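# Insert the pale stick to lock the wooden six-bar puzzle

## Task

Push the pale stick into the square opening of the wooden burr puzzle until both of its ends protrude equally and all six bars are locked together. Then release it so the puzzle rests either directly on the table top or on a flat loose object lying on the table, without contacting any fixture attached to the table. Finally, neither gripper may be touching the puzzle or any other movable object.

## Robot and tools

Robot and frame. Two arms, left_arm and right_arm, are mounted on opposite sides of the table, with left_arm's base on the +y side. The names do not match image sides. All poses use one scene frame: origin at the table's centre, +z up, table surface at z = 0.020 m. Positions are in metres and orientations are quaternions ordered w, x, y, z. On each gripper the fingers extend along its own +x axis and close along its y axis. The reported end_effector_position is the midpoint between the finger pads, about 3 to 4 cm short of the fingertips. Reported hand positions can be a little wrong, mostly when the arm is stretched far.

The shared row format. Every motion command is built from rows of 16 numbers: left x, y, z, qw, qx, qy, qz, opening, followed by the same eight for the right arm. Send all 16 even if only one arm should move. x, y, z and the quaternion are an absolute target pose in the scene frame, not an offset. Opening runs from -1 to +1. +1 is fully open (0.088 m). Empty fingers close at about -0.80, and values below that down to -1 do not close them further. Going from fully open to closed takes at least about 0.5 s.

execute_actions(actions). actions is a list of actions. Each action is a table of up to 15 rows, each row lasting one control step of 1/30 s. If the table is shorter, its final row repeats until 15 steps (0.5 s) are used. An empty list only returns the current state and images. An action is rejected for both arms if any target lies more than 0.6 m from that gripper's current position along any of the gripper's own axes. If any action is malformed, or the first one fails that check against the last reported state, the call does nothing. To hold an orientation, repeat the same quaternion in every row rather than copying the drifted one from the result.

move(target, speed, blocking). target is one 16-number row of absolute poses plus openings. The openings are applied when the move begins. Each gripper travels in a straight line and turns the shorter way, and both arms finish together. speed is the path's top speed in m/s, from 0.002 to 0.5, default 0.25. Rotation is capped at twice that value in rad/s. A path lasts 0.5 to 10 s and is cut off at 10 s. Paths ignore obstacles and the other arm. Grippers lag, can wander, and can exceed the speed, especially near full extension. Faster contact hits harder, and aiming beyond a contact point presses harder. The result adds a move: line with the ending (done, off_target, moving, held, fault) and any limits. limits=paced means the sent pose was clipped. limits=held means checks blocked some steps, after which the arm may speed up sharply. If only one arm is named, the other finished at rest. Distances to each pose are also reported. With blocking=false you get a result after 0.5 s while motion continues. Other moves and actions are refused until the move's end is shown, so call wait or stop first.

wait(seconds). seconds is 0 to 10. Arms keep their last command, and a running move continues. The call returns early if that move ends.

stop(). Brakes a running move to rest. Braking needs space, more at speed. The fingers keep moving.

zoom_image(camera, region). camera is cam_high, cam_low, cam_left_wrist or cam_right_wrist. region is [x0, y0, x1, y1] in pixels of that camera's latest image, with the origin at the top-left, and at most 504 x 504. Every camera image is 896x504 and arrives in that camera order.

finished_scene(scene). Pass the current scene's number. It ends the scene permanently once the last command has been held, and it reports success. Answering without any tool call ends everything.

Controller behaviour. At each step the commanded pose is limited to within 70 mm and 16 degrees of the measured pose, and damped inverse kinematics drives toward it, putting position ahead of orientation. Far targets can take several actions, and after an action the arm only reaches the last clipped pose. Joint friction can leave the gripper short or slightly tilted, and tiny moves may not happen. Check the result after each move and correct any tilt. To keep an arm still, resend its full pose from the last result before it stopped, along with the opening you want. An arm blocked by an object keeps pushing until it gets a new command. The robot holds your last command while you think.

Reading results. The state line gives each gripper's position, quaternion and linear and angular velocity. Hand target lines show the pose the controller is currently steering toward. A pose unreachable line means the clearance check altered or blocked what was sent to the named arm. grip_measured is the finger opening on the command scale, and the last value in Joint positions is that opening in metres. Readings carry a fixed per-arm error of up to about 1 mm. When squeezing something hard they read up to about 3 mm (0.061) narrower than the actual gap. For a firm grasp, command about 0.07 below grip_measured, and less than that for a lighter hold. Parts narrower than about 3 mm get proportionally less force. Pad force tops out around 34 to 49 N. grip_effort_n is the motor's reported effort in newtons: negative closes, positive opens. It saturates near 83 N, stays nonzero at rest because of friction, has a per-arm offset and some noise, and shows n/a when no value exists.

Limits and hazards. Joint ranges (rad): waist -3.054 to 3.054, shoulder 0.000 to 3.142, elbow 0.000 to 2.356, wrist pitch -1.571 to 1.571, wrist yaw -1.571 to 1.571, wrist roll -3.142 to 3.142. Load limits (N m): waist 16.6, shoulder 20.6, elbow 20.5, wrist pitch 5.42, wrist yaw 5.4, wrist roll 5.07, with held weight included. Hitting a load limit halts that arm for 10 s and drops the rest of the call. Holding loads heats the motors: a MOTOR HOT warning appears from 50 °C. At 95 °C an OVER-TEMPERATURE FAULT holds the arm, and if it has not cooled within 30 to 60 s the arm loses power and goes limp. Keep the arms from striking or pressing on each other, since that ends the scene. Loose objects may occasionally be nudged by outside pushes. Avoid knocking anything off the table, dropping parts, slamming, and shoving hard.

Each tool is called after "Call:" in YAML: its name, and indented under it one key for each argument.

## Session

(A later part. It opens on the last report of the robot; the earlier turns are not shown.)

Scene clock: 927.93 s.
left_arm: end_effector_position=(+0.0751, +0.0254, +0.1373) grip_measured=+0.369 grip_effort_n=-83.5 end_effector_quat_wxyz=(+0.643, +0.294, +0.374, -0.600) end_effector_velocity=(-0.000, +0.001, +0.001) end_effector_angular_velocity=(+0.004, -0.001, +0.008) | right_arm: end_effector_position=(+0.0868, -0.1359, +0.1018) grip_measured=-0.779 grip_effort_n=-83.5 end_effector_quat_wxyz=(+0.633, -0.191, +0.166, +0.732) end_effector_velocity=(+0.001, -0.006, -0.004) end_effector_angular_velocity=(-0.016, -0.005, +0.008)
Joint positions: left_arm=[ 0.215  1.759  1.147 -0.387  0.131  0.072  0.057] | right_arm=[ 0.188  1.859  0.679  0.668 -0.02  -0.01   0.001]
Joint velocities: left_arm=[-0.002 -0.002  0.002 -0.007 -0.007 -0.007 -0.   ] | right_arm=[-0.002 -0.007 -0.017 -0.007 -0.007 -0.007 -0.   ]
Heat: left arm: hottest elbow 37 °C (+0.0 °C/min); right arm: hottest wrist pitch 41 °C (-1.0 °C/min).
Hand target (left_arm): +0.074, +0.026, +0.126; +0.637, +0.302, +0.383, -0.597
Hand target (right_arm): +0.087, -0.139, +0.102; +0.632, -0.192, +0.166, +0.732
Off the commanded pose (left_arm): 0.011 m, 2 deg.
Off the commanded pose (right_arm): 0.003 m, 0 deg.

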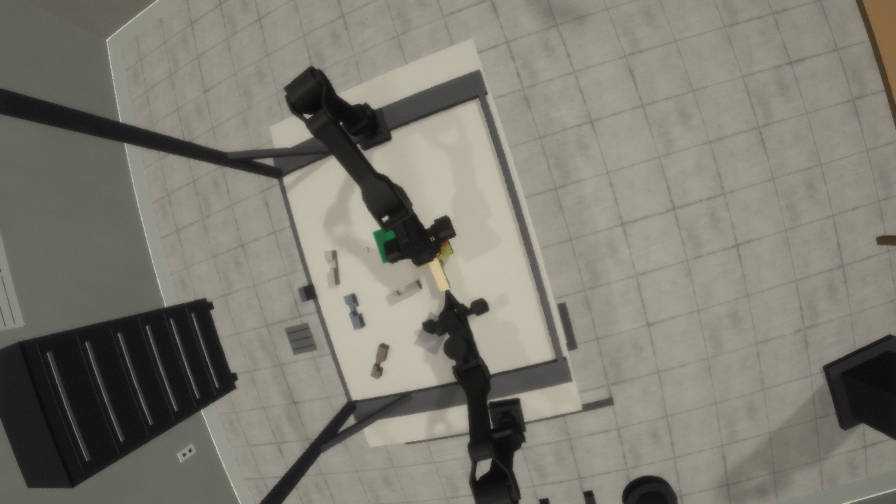

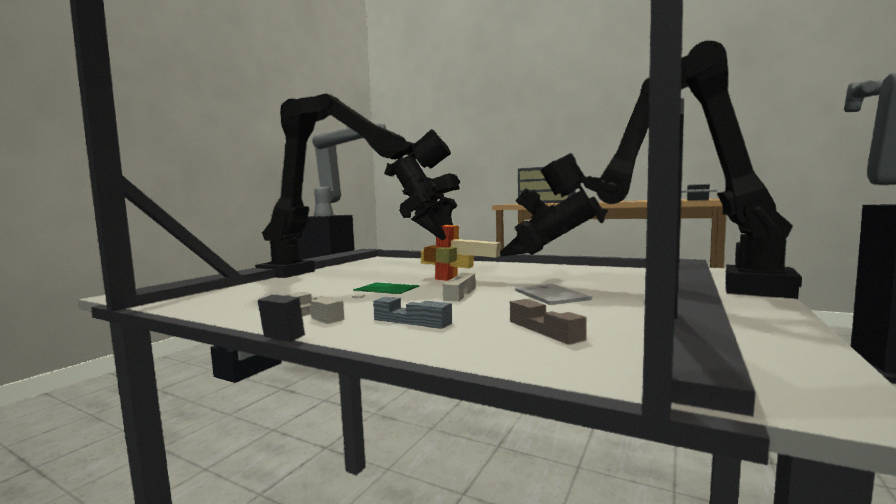

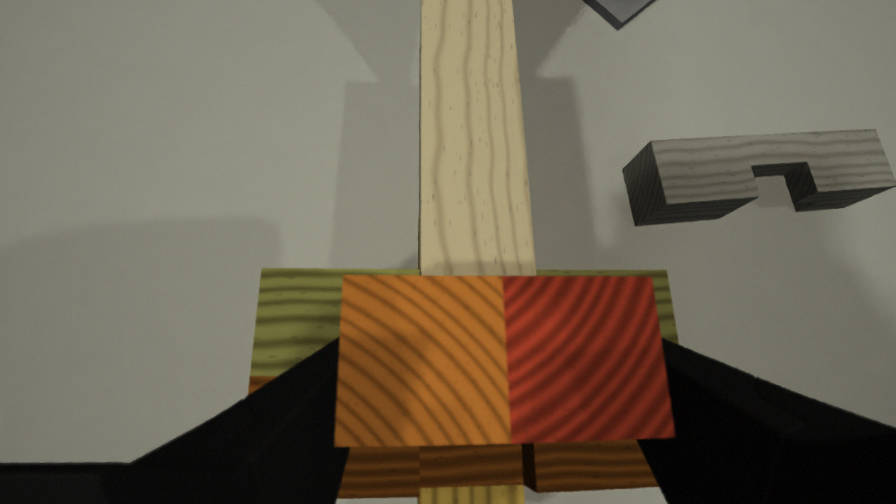

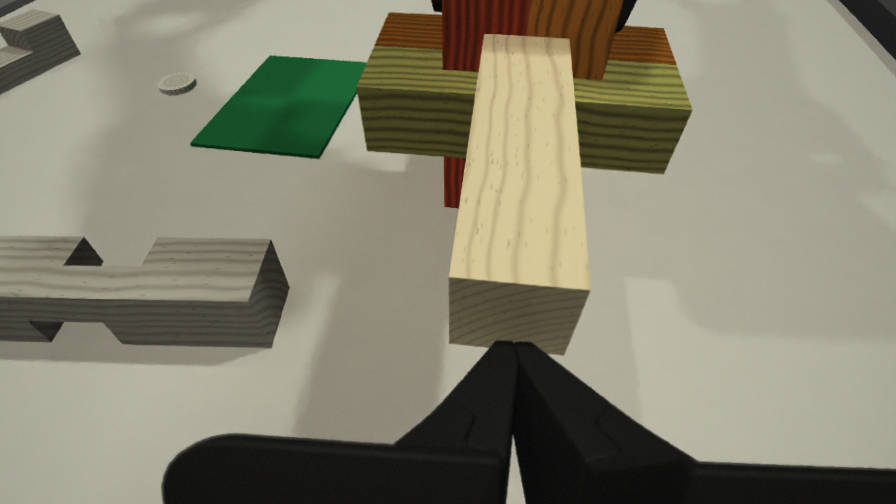

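Call:
execute_actions:
  actions:
    - [[0.0746,0.0261,0.1259,0.6374,0.3020,0.3826,-0.5966,0.35,0.0872,-0.1390,0.1020,0.6324,-0.1916,0.1655,0.7321,-0.78],[0.0745,0.0264,0.1259,0.6374,0.3020,0.3826,-0.5966,0.35,0.0872,-0.1390,0.1020,0.6324,-0.1916,0.1655,0.7321,-0.78],[0.0745,0.0267,0.1258,0.6374,0.3020,0.3826,-0.5966,0.35,0.0872,-0.1390,0.1020,0.6324,-0.1916,0.1655,0.7321,-0.78],[0.0745,0.0270,0.1258,0.6374,0.3020,0.3826,-0.5966,0.35,0.0872,-0.1390,0.1020,0.6324,-0.1916,0.1655,0.7321,-0.78],[0.0744,0.0273,0.1258,0.6374,0.3020,0.3826,-0.5966,0.35,0.0872,-0.1390,0.1020,0.6324,-0.1916,0.1655,0.7321,-0.78],[0.0744,0.0276,0.1257,0.6374,0.3020,0.3826,-0.5966,0.35,0.0872,-0.1390,0.1020,0.6324,-0.1916,0.1655,0.7321,-0.78],[0.0744,0.0279,0.1257,0.6374,0.3020,0.3826,-0.5966,0.35,0.0872,-0.1390,0.1020,0.6324,-0.1916,0.1655,0.7321,-0.78],[0.0743,0.0282,0.1257,0.6374,0.3020,0.3826,-0.5966,0.35,0.0872,-0.1390,0.1020,0.6324,-0.1916,0.1655,0.7321,-0.78],[0.0743,0.0285,0.1256,0.6374,0.3020,0.3826,-0.5966,0.35,0.0872,-0.1390,0.1020,0.6324,-0.1916,0.1655,0.7321,-0.78],[0.0743,0.0288,0.1256,0.6374,0.3020,0.3826,-0.5966,0.35,0.0872,-0.1390,0.1020,0.6324,-0.1916,0.1655,0.7321,-0.78],[0.0742,0.0291,0.1256,0.6374,0.3020,0.3826,-0.5966,0.35,0.0872,-0.1390,0.1020,0.6324,-0.1916,0.1655,0.7321,-0.78],[0.0742,0.0294,0.1255,0.6374,0.3020,0.3826,-0.5966,0.35,0.0872,-0.1390,0.1020,0.6324,-0.1916,0.1655,0.7321,-0.78],[0.0742,0.0297,0.1255,0.6374,0.3020,0.3826,-0.5966,0.35,0.0872,-0.1390,0.1020,0.6324,-0.1916,0.1655,0.7321,-0.78],[0.0742,0.0299,0.1255,0.6374,0.3020,0.3826,-0.5966,0.35,0.0872,-0.1390,0.1020,0.6324,-0.1916,0.1655,0.7321,-0.78]]

Call:
zoom_image:
  camera: "cam_low"
  region: [410, 215, 520, 290]

Scene clock: 1037.17 s.
left_arm: end_effector_position=(+0.0753, +0.0249, +0.1376) grip_measured=+0.369 grip_effort_n=-83.5 end_effector_quat_wxyz=(+0.644, +0.293, +0.373, -0.600) end_effector_velocity=(-0.000, +0.002, -0.001) end_effector_angular_velocity=(+0.009, -0.008, -0.005) | right_arm: end_effector_position=(+0.0868, -0.1361, +0.1018) grip_measured=-0.778 grip_effort_n=-14.7 end_effector_quat_wxyz=(+0.633, -0.191, +0.166, +0.732) end_effector_velocity=(-0.004, -0.002, -0.003) end_effector_angular_velocity=(-0.013, +0.010, +0.033)
Joint positions: left_arm=[ 0.215  1.759  1.147 -0.385  0.131  0.072  0.057] | right_arm=[ 0.188  1.859  0.678  0.669 -0.02  -0.01   0.001]
Joint velocities: left_arm=[-0.002 -0.002 -0.002 -0.007 -0.007  0.007 -0.   ] | right_arm=[-0.002  0.002 -0.002 -0.007 -0.037 -0.007  0.   ]
Heat: left arm: hottest elbow 37 °C (+0.0 °C/min); right arm: hottest wrist pitch 42 °C (+0.0 °C/min).
Hand target (left_arm): +0.074, +0.030, +0.126; +0.637, +0.302, +0.383, -0.597
Hand target (right_arm): +0.087, -0.139, +0.102; +0.632, -0.191, +0.165, +0.732
Off the commanded pose (left_arm): 0.013 m, 2 deg.
Off the commanded pose (right_arm): 0.003 m, 0 deg.

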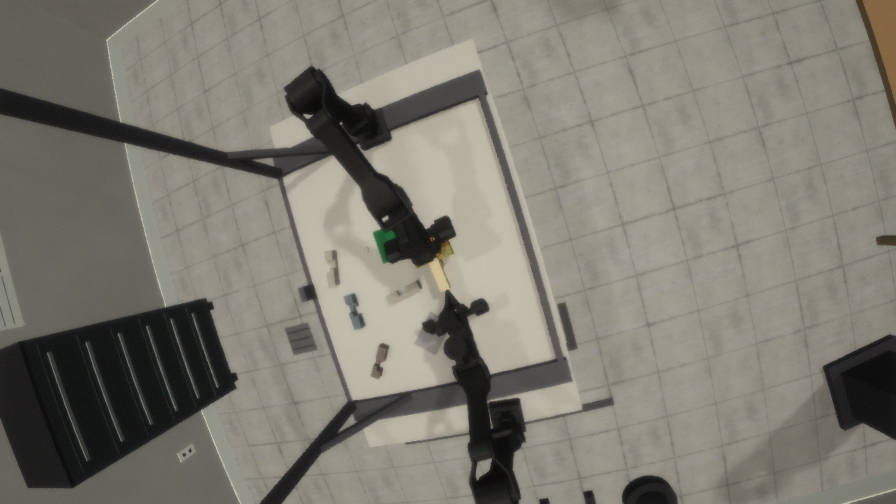

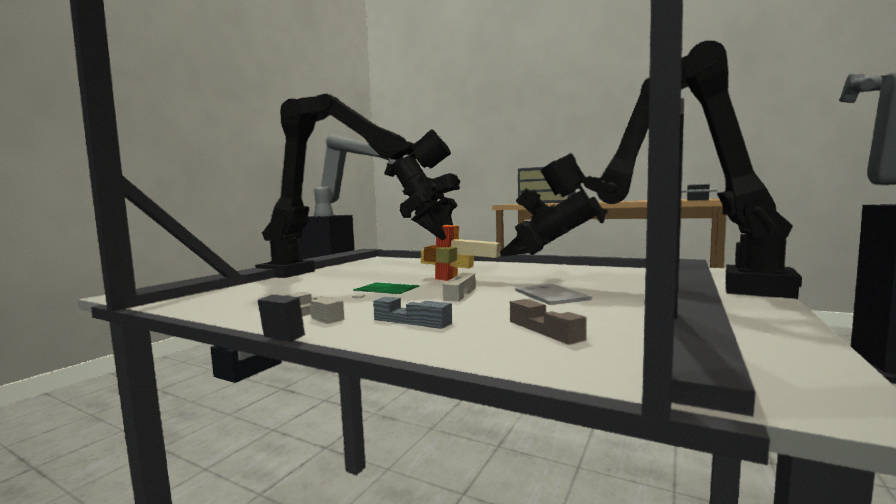

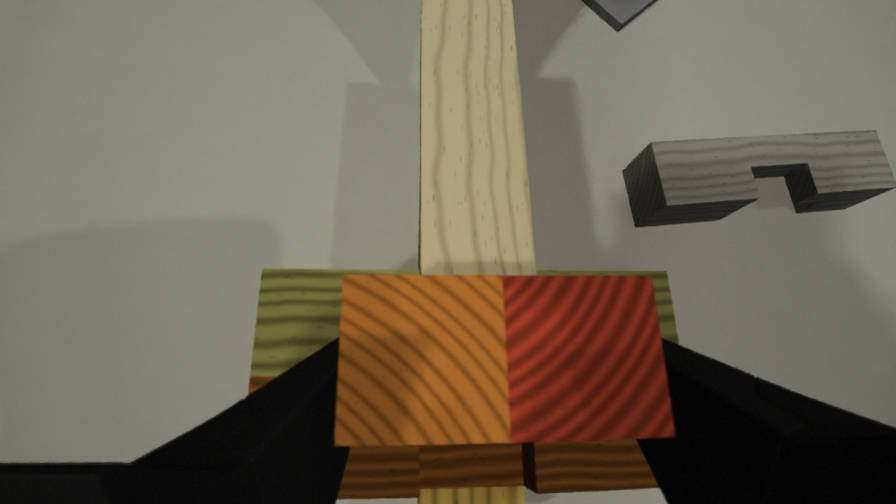

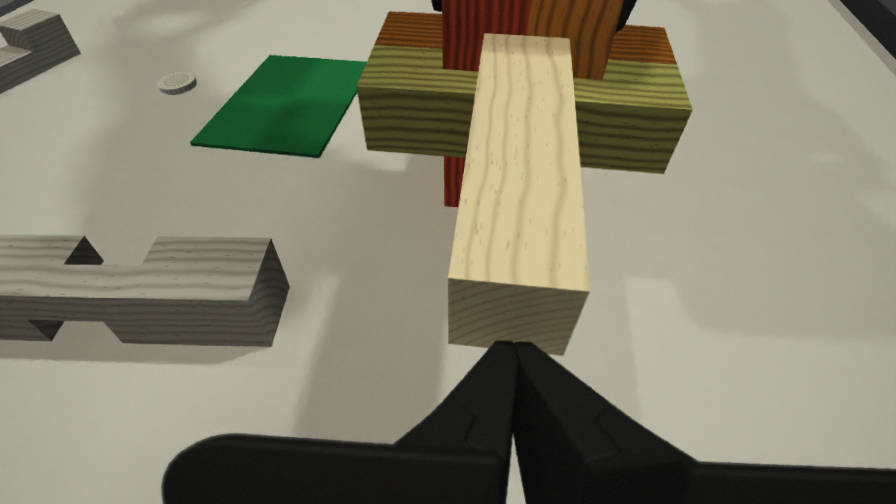

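Region (410, 215, 520, 290) of cam_low's 896x504 image, scaled by 4.582, with more detail than that image has; it fills the top 344 rows of this view, and the rest is white.

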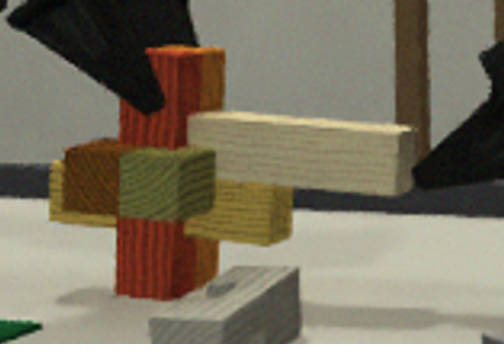

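Call:
execute_actions:
  actions:
    - [[0.0741,0.0303,0.1250,0.6372,0.3023,0.3831,-0.5964,0.30,0.0872,-0.1390,0.1020,0.6324,-0.1916,0.1655,0.7321,-0.78],[0.0741,0.0307,0.1245,0.6369,0.3027,0.3835,-0.5962,0.30,0.0872,-0.1390,0.1020,0.6324,-0.1916,0.1655,0.7321,-0.78],[0.0740,0.0311,0.1240,0.6367,0.3030,0.3840,-0.5960,0.30,0.0872,-0.1390,0.1020,0.6324,-0.1916,0.1655,0.7321,-0.78],[0.0739,0.0315,0.1235,0.6364,0.3034,0.3845,-0.5957,0.30,0.0872,-0.1390,0.1020,0.6324,-0.1916,0.1655,0.7321,-0.78],[0.0739,0.0319,0.1230,0.6362,0.3037,0.3849,-0.5955,0.30,0.0872,-0.1390,0.1020,0.6324,-0.1916,0.1655,0.7321,-0.78],[0.0738,0.0323,0.1225,0.6359,0.3041,0.3854,-0.5953,0.30,0.0872,-0.1390,0.1020,0.6324,-0.1916,0.1655,0.7321,-0.78],[0.0737,0.0327,0.1220,0.6357,0.3044,0.3859,-0.5951,0.30,0.0872,-0.1390,0.1020,0.6324,-0.1916,0.1655,0.7321,-0.78],[0.0737,0.0331,0.1215,0.6354,0.3048,0.3863,-0.5949,0.30,0.0872,-0.1390,0.1020,0.6324,-0.1916,0.1655,0.7321,-0.78],[0.0736,0.0335,0.1210,0.6352,0.3051,0.3868,-0.5947,0.30,0.0872,-0.1390,0.1020,0.6324,-0.1916,0.1655,0.7321,-0.78],[0.0735,0.0339,0.1205,0.6349,0.3055,0.3873,-0.5945,0.30,0.0872,-0.1390,0.1020,0.6324,-0.1916,0.1655,0.7321,-0.78],[0.0735,0.0343,0.1200,0.6347,0.3058,0.3877,-0.5943,0.30,0.0872,-0.1390,0.1020,0.6324,-0.1916,0.1655,0.7321,-0.78],[0.0734,0.0347,0.1195,0.6344,0.3062,0.3882,-0.5940,0.30,0.0872,-0.1390,0.1020,0.6324,-0.1916,0.1655,0.7321,-0.78],[0.0733,0.0351,0.1190,0.6342,0.3065,0.3887,-0.5938,0.30,0.0872,-0.1390,0.1020,0.6324,-0.1916,0.1655,0.7321,-0.78],[0.0733,0.0354,0.1186,0.6339,0.3069,0.3891,-0.5936,0.30,0.0872,-0.1390,0.1020,0.6324,-0.1916,0.1655,0.7321,-0.78],[0.0732,0.0356,0.1183,0.6337,0.3072,0.3896,-0.5934,0.30,0.0872,-0.1390,0.1020,0.6324,-0.1916,0.1655,0.7321,-0.78]]

Call:
zoom_image:
  camera: "cam_low"
  region: [410, 215, 520, 290]

Scene clock: 1097.70 s.
left_arm: end_effector_position=(+0.0748, +0.0269, +0.1361) grip_measured=+0.369 grip_effort_n=-83.5 end_effector_quat_wxyz=(+0.643, +0.294, +0.372, -0.601) end_effector_velocity=(-0.002, +0.007, -0.004) end_effector_angular_velocity=(+0.018, -0.006, -0.005) | right_arm: end_effector_position=(+0.0869, -0.1362, +0.1016) grip_measured=-0.778 grip_effort_n=-14.2 end_effector_quat_wxyz=(+0.633, -0.191, +0.166, +0.732) end_effector_velocity=(+0.000, -0.003, -0.005) end_effector_angular_velocity=(-0.016, -0.012, -0.000)
Joint positions: left_arm=[ 0.215  1.754  1.135 -0.378  0.131  0.074  0.057] | right_arm=[ 0.188  1.859  0.677  0.669 -0.02  -0.01   0.001]
Joint velocities: left_arm=[-0.002 -0.012 -0.022 -0.007 -0.007  0.007  0.   ] | right_arm=[ 0.002  0.002 -0.007 -0.007  0.007 -0.007 -0.   ]
Heat: left arm: hottest elbow 34 °C (-3.0 °C/min); right arm: hottest wrist pitch 42 °C (+0.0 °C/min).
Hand target (left_arm): +0.073, +0.036, +0.119; +0.634, +0.307, +0.390, -0.594
Hand target (right_arm): +0.087, -0.139, +0.102; +0.632, -0.192, +0.166, +0.732
Off the commanded pose (left_arm): 0.020 m, 3 deg.
Off the commanded pose (right_arm): 0.003 m, 0 deg.

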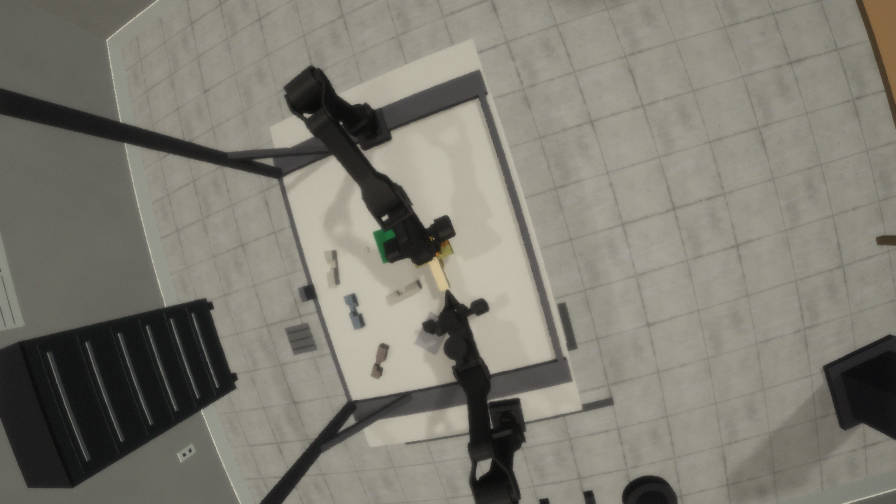

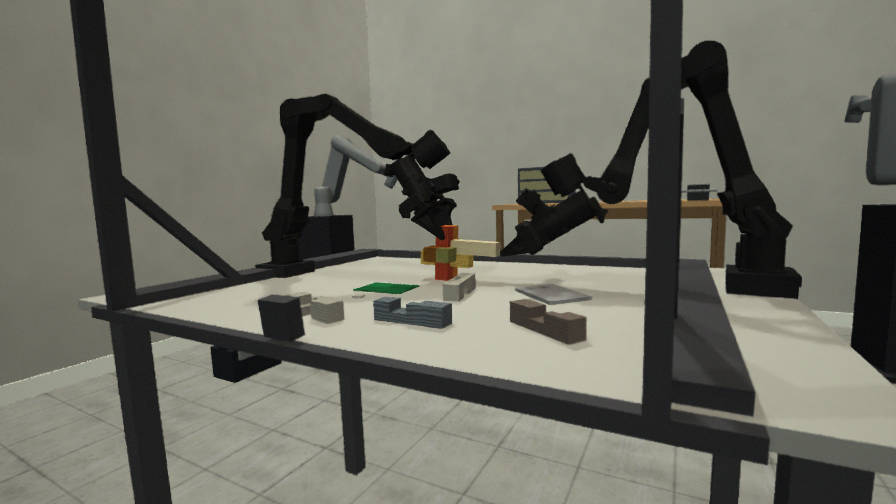

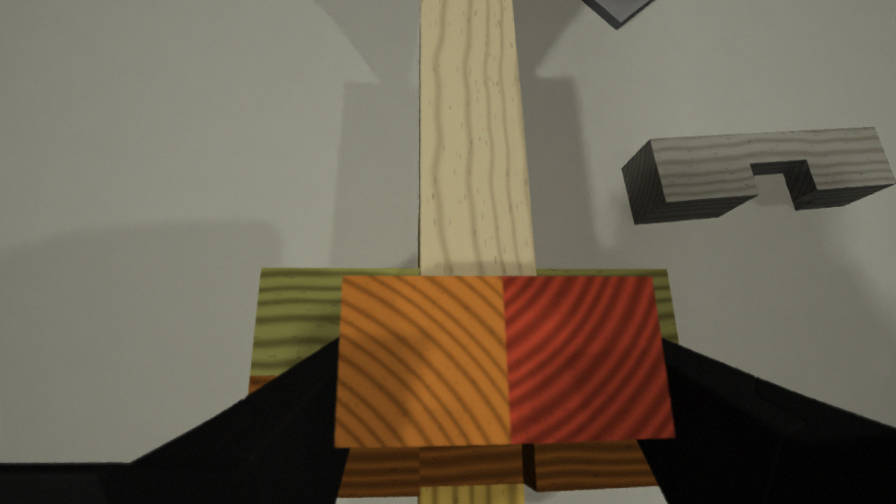

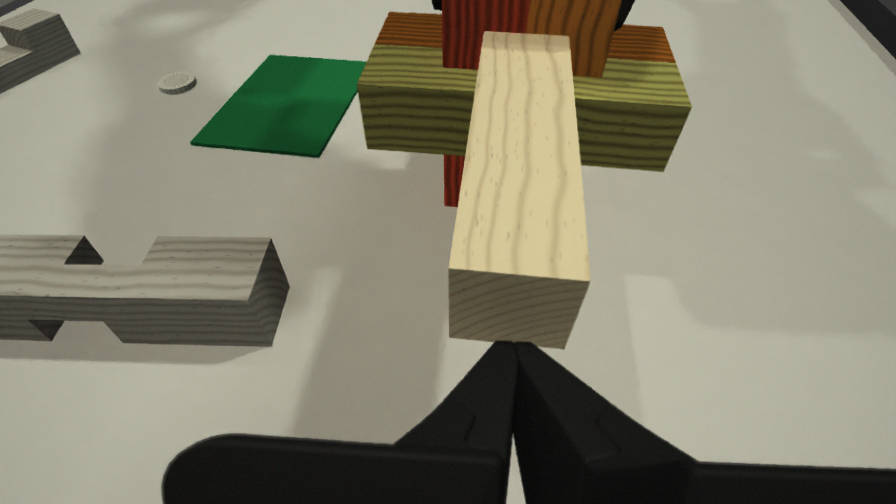

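Region (410, 215, 520, 290) of cam_low's 896x504 image, scaled by 4.582, with more detail than that image has; it fills the top 344 rows of this view, and the rest is white.

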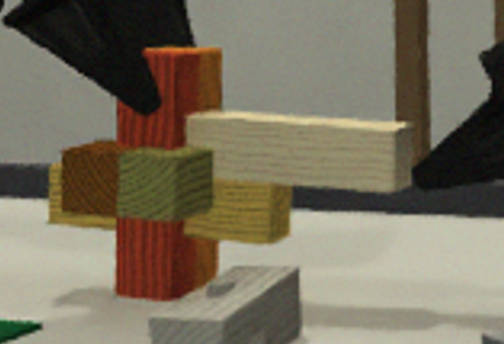

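Call:
execute_actions:
  actions: []

Call:
zoom_image:
  camera: "cam_low"
  region: [410, 215, 520, 290]

Scene clock: 1099.03 s.
left_arm: end_effector_position=(+0.0747, +0.0271, +0.1361) grip_measured=+0.369 grip_effort_n=-83.5 end_effector_quat_wxyz=(+0.643, +0.294, +0.372, -0.601) end_effector_velocity=(-0.003, +0.002, -0.001) end_effector_angular_velocity=(+0.006, +0.004, -0.013) | right_arm: end_effector_position=(+0.0869, -0.1362, +0.1016) grip_measured=-0.778 grip_effort_n=-14.2 end_effector_quat_wxyz=(+0.633, -0.191, +0.166, +0.732) end_effector_velocity=(-0.002, -0.002, -0.001) end_effector_angular_velocity=(-0.008, +0.003, +0.020)
Joint positions: left_arm=[ 0.215  1.753  1.134 -0.377  0.131  0.074  0.057] | right_arm=[ 0.188  1.859  0.677  0.669 -0.02  -0.01   0.001]
Joint velocities: left_arm=[-0.002 -0.002 -0.002 -0.007  0.007  0.007  0.   ] | right_arm=[-0.002 -0.002 -0.002 -0.007 -0.022 -0.007 -0.   ]
Heat: left arm: hottest elbow 34 °C (-3.0 °C/min); right arm: hottest wrist pitch 42 °C (+0.0 °C/min).
Hand target (left_arm): +0.073, +0.036, +0.119; +0.634, +0.307, +0.390, -0.594
Hand target (right_arm): +0.087, -0.139, +0.102; +0.632, -0.192, +0.166, +0.732
Off the commanded pose (left_arm): 0.020 m, 3 deg.
Off the commanded pose (right_arm): 0.003 m, 0 deg.

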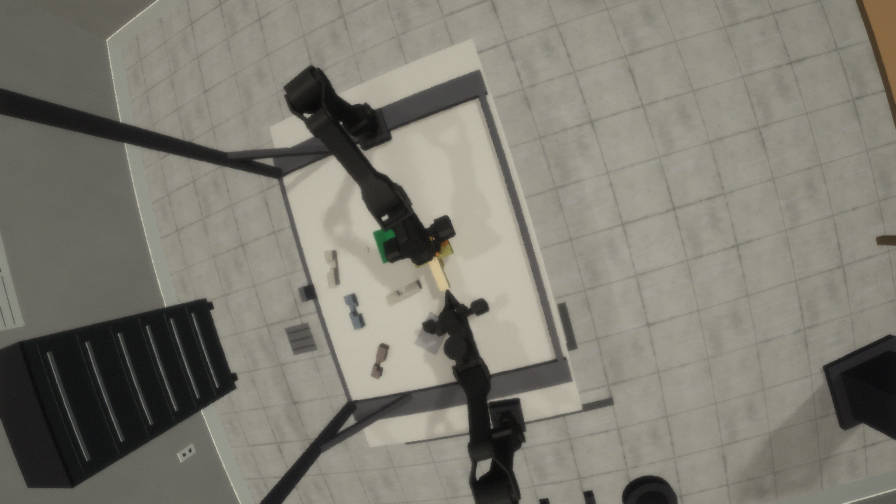

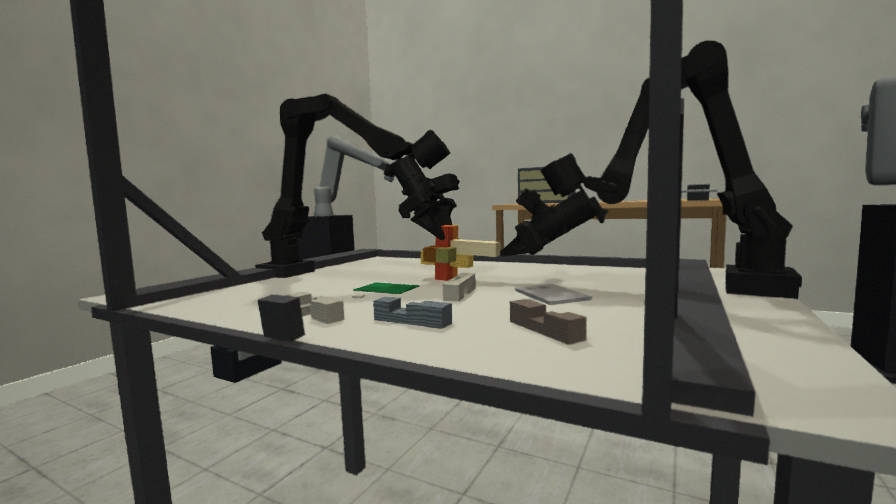

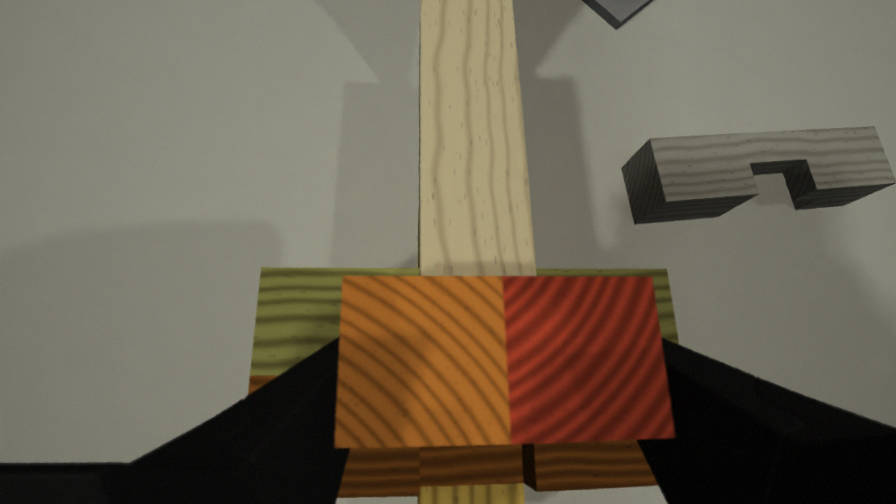

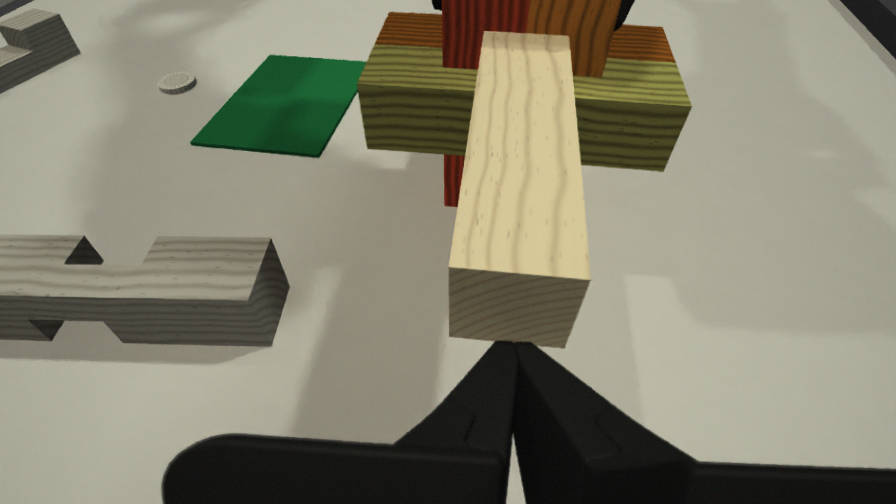

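Region (410, 215, 520, 290) of cam_low's 896x504 image, scaled by 4.582, with more detail than that image has; it fills the top 344 rows of this view, and the rest is white.

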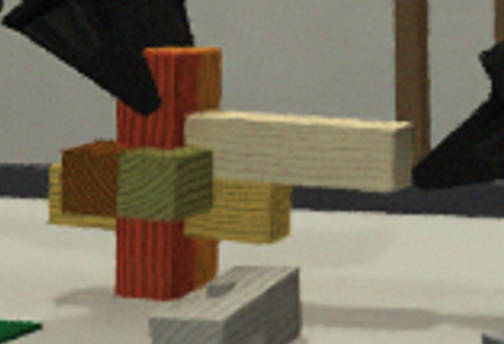

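Call:
execute_actions:
  actions:
    - [[0.0732,0.0358,0.1182,0.6337,0.3072,0.3896,-0.5934,0.30,0.0872,-0.1390,0.1020,0.6324,-0.1916,0.1655,0.7321,-0.78],[0.0731,0.0360,0.1181,0.6337,0.3072,0.3896,-0.5934,0.30,0.0872,-0.1390,0.1020,0.6324,-0.1916,0.1655,0.7321,-0.78],[0.0731,0.0362,0.1180,0.6337,0.3072,0.3896,-0.5934,0.30,0.0872,-0.1390,0.1020,0.6324,-0.1916,0.1655,0.7321,-0.78],[0.0731,0.0364,0.1179,0.6337,0.3072,0.3896,-0.5934,0.30,0.0872,-0.1390,0.1020,0.6324,-0.1916,0.1655,0.7321,-0.78],[0.0730,0.0366,0.1178,0.6337,0.3072,0.3896,-0.5934,0.30,0.0872,-0.1390,0.1020,0.6324,-0.1916,0.1655,0.7321,-0.78],[0.0730,0.0368,0.1177,0.6337,0.3072,0.3896,-0.5934,0.30,0.0872,-0.1390,0.1020,0.6324,-0.1916,0.1655,0.7321,-0.78],[0.0730,0.0370,0.1176,0.6337,0.3072,0.3896,-0.5934,0.30,0.0872,-0.1390,0.1020,0.6324,-0.1916,0.1655,0.7321,-0.78],[0.0729,0.0372,0.1175,0.6337,0.3072,0.3896,-0.5934,0.30,0.0872,-0.1390,0.1020,0.6324,-0.1916,0.1655,0.7321,-0.78],[0.0729,0.0374,0.1174,0.6337,0.3072,0.3896,-0.5934,0.30,0.0872,-0.1390,0.1020,0.6324,-0.1916,0.1655,0.7321,-0.78],[0.0729,0.0376,0.1173,0.6337,0.3072,0.3896,-0.5934,0.30,0.0872,-0.1390,0.1020,0.6324,-0.1916,0.1655,0.7321,-0.78]]

Call:
zoom_image:
  camera: "cam_low"
  region: [410, 215, 520, 290]

Scene clock: 1107.33 s.
left_arm: end_effector_position=(+0.0746, +0.0284, +0.1357) grip_measured=+0.369 grip_effort_n=-83.5 end_effector_quat_wxyz=(+0.644, +0.293, +0.371, -0.601) end_effector_velocity=(-0.003, +0.003, -0.005) end_effector_angular_velocity=(+0.018, +0.002, +0.003) | right_arm: end_effector_position=(+0.0869, -0.1362, +0.1016) grip_measured=-0.778 grip_effort_n=-14.2 end_effector_quat_wxyz=(+0.633, -0.191, +0.166, +0.732) end_effector_velocity=(-0.000, +0.002, +0.004) end_effector_angular_velocity=(+0.022, -0.000, +0.008)
Joint positions: left_arm=[ 0.215  1.748  1.124 -0.371  0.131  0.075  0.057] | right_arm=[ 0.188  1.859  0.677  0.669 -0.02  -0.01   0.001]
Joint velocities: left_arm=[-0.007  0.002 -0.007 -0.007 -0.007 -0.007 -0.   ] | right_arm=[-0.002 -0.002 -0.002  0.022 -0.007 -0.007  0.   ]
Heat: left arm: hottest elbow 34 °C (-2.0 °C/min); right arm: hottest wrist pitch 42 °C (+0.0 °C/min).
Hand target (left_arm): +0.073, +0.038, +0.118; +0.634, +0.307, +0.390, -0.593
Hand target (right_arm): +0.087, -0.139, +0.102; +0.632, -0.192, +0.166, +0.732
Off the commanded pose (left_arm): 0.021 m, 3 deg.
Off the commanded pose (right_arm): 0.003 m, 0 deg.

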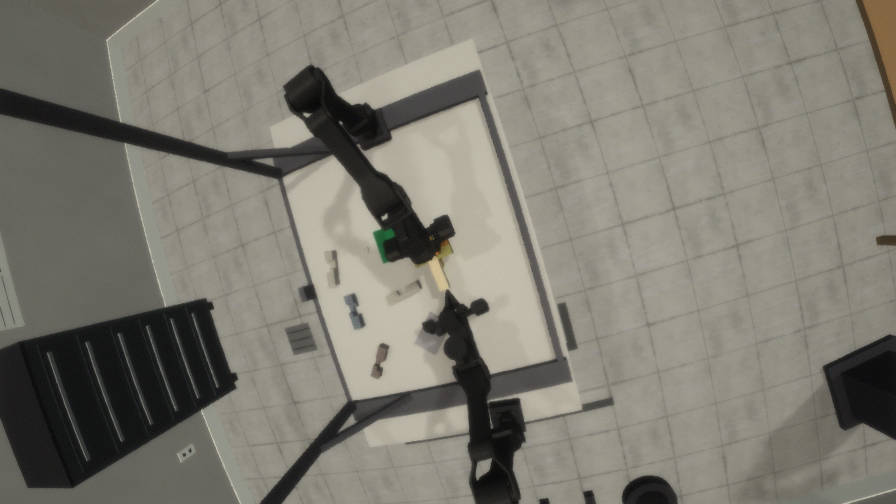

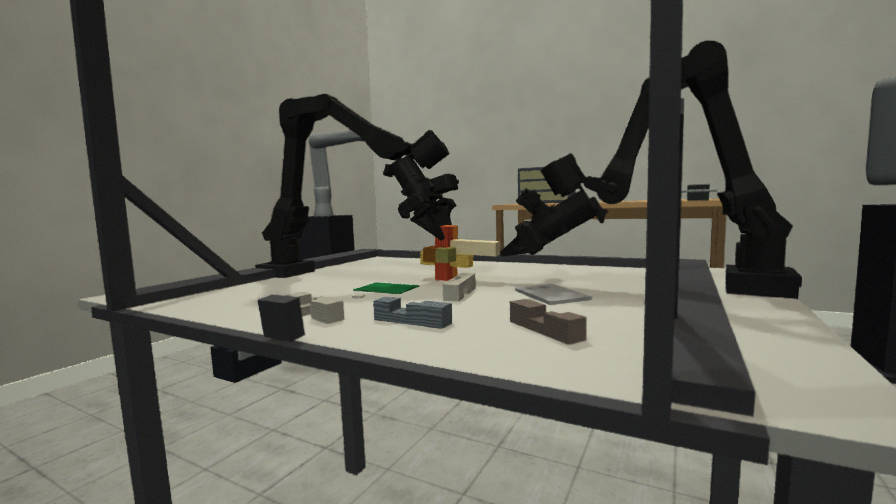

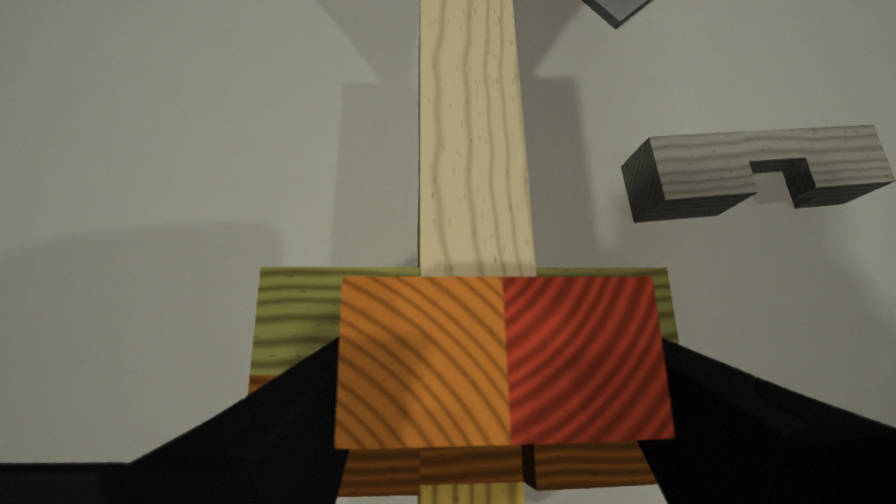

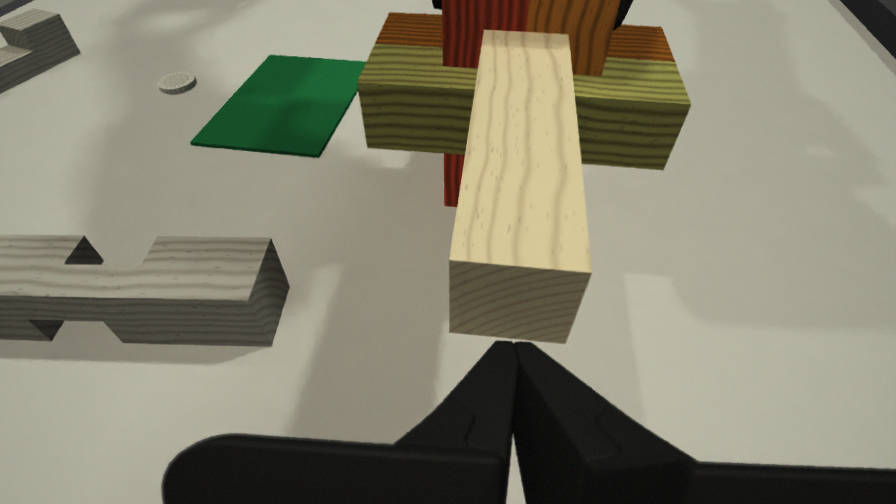

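Region (410, 215, 520, 290) of cam_low's 896x504 image, scaled by 4.582, with more detail than that image has; it fills the top 344 rows of this view, and the rest is white.

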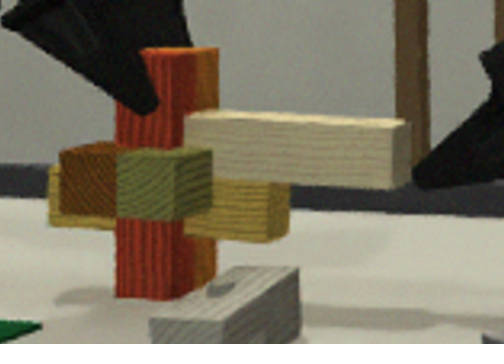

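Call:
zoom_image:
  camera: "cam_low"
  region: [415, 220, 505, 285]

Region (415, 220, 505, 285) of cam_low's 896x504 image, scaled by 5.600, with more detail than that image has.

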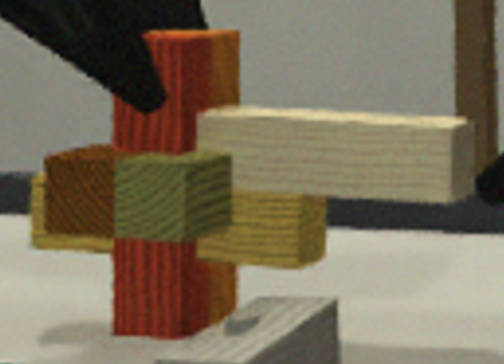

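Call:
execute_actions:
  actions:
    - [[0.0729,0.0378,0.1172,0.6337,0.3072,0.3896,-0.5934,0.30,0.0872,-0.1390,0.1020,0.6324,-0.1916,0.1655,0.7321,-0.78],[0.0728,0.0380,0.1171,0.6337,0.3072,0.3896,-0.5934,0.30,0.0872,-0.1390,0.1020,0.6324,-0.1916,0.1655,0.7321,-0.78],[0.0728,0.0382,0.1170,0.6337,0.3072,0.3896,-0.5934,0.30,0.0872,-0.1390,0.1020,0.6324,-0.1916,0.1655,0.7321,-0.78],[0.0728,0.0384,0.1169,0.6337,0.3072,0.3896,-0.5934,0.30,0.0872,-0.1390,0.1020,0.6324,-0.1916,0.1655,0.7321,-0.78],[0.0727,0.0386,0.1168,0.6337,0.3072,0.3896,-0.5934,0.30,0.0872,-0.1390,0.1020,0.6324,-0.1916,0.1655,0.7321,-0.78],[0.0727,0.0388,0.1167,0.6337,0.3072,0.3896,-0.5934,0.30,0.0872,-0.1390,0.1020,0.6324,-0.1916,0.1655,0.7321,-0.78],[0.0727,0.0390,0.1166,0.6337,0.3072,0.3896,-0.5934,0.30,0.0872,-0.1390,0.1020,0.6324,-0.1916,0.1655,0.7321,-0.78],[0.0726,0.0392,0.1165,0.6337,0.3072,0.3896,-0.5934,0.30,0.0872,-0.1390,0.1020,0.6324,-0.1916,0.1655,0.7321,-0.78],[0.0726,0.0394,0.1164,0.6337,0.3072,0.3896,-0.5934,0.30,0.0872,-0.1390,0.1020,0.6324,-0.1916,0.1655,0.7321,-0.78],[0.0726,0.0396,0.1163,0.6337,0.3072,0.3896,-0.5934,0.30,0.0872,-0.1390,0.1020,0.6324,-0.1916,0.1655,0.7321,-0.78]]

Call:
zoom_image:
  camera: "cam_low"
  region: [415, 220, 505, 285]

Scene clock: 1119.83 s.
left_arm: end_effector_position=(+0.0743, +0.0296, +0.1354) grip_measured=+0.369 grip_effort_n=-83.5 end_effector_quat_wxyz=(+0.644, +0.293, +0.370, -0.602) end_effector_velocity=(+0.003, +0.006, -0.001) end_effector_angular_velocity=(+0.024, -0.030, +0.012) | right_arm: end_effector_position=(+0.0869, -0.1362, +0.1016) grip_measured=-0.778 grip_effort_n=-14.2 end_effector_quat_wxyz=(+0.633, -0.191, +0.166, +0.732) end_effector_velocity=(-0.002, -0.003, -0.003) end_effector_angular_velocity=(-0.012, -0.004, +0.012)
Joint positions: left_arm=[ 0.215  1.742  1.115 -0.363  0.131  0.076  0.057] | right_arm=[ 0.188  1.859  0.677  0.669 -0.02  -0.01   0.001]
Joint velocities: left_arm=[-0.002 -0.012 -0.007 -0.022 -0.037  0.007 -0.   ] | right_arm=[ 0.002 -0.002 -0.007 -0.007 -0.007 -0.007 -0.   ]
Heat: left arm: hottest elbow 33 °C (-3.0 °C/min); right arm: hottest wrist pitch 42 °C (+0.0 °C/min).
Hand target (left_arm): +0.072, +0.040, +0.117; +0.634, +0.307, +0.390, -0.594
Hand target (right_arm): +0.087, -0.139, +0.102; +0.632, -0.192, +0.166, +0.732
Off the commanded pose (left_arm): 0.022 m, 3 deg.
Off the commanded pose (right_arm): 0.003 m, 0 deg.

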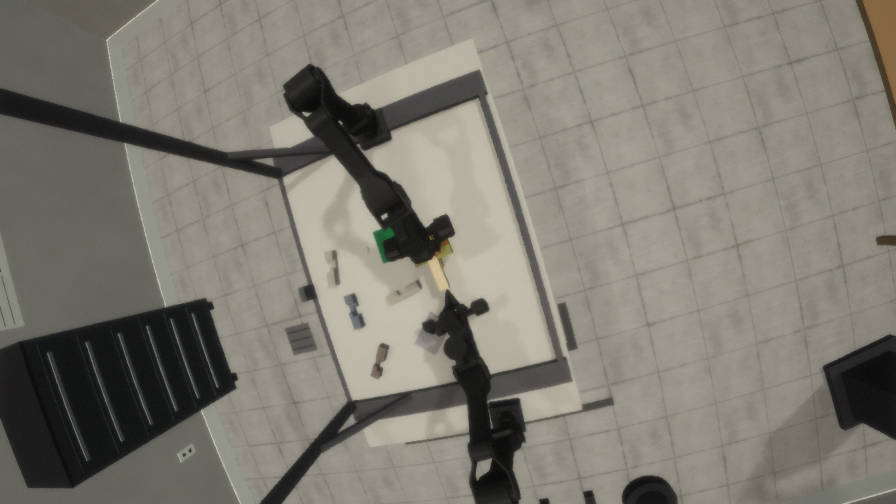

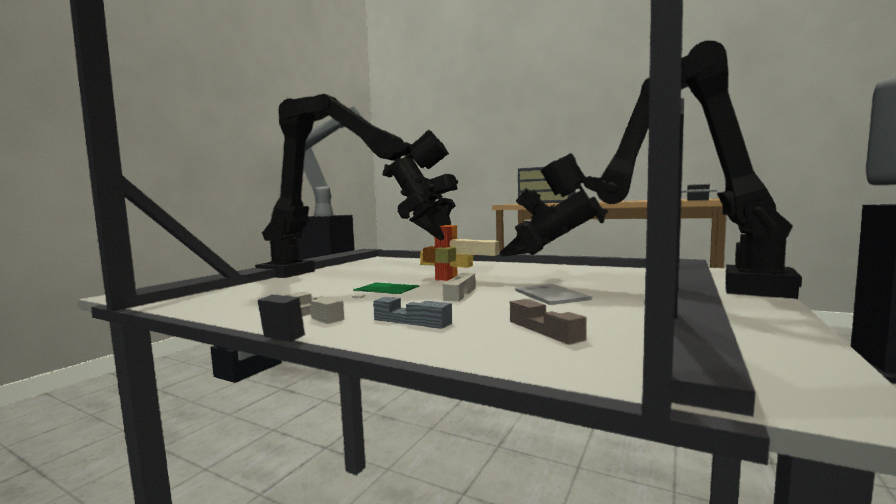

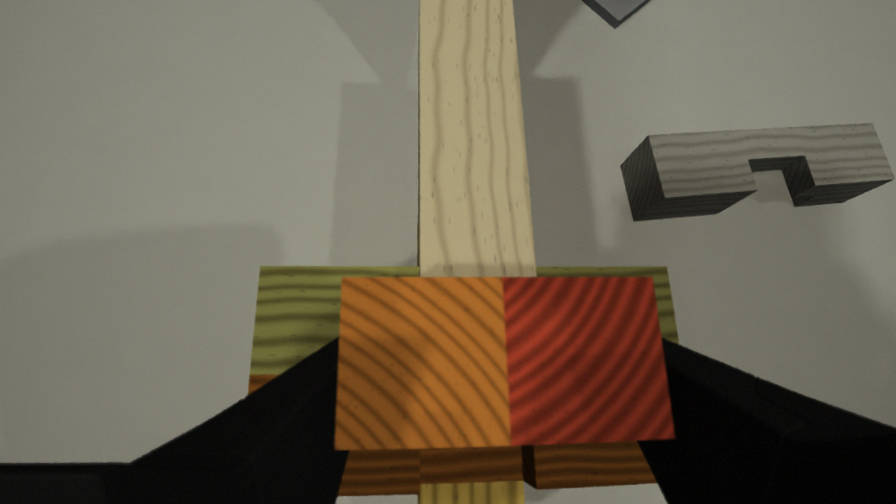

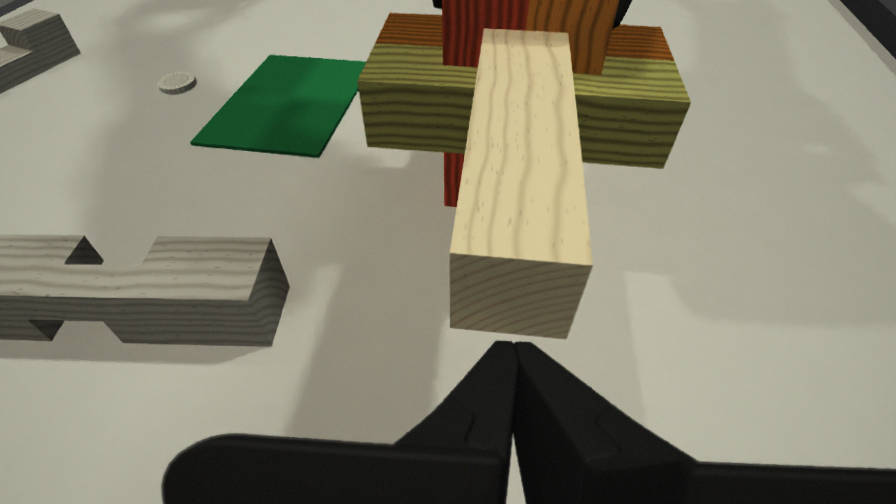

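Region (415, 220, 505, 285) of cam_low's 896x504 image, scaled by 5.600, with more detail than that image has.

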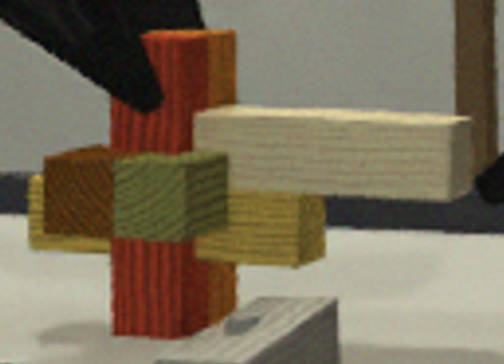

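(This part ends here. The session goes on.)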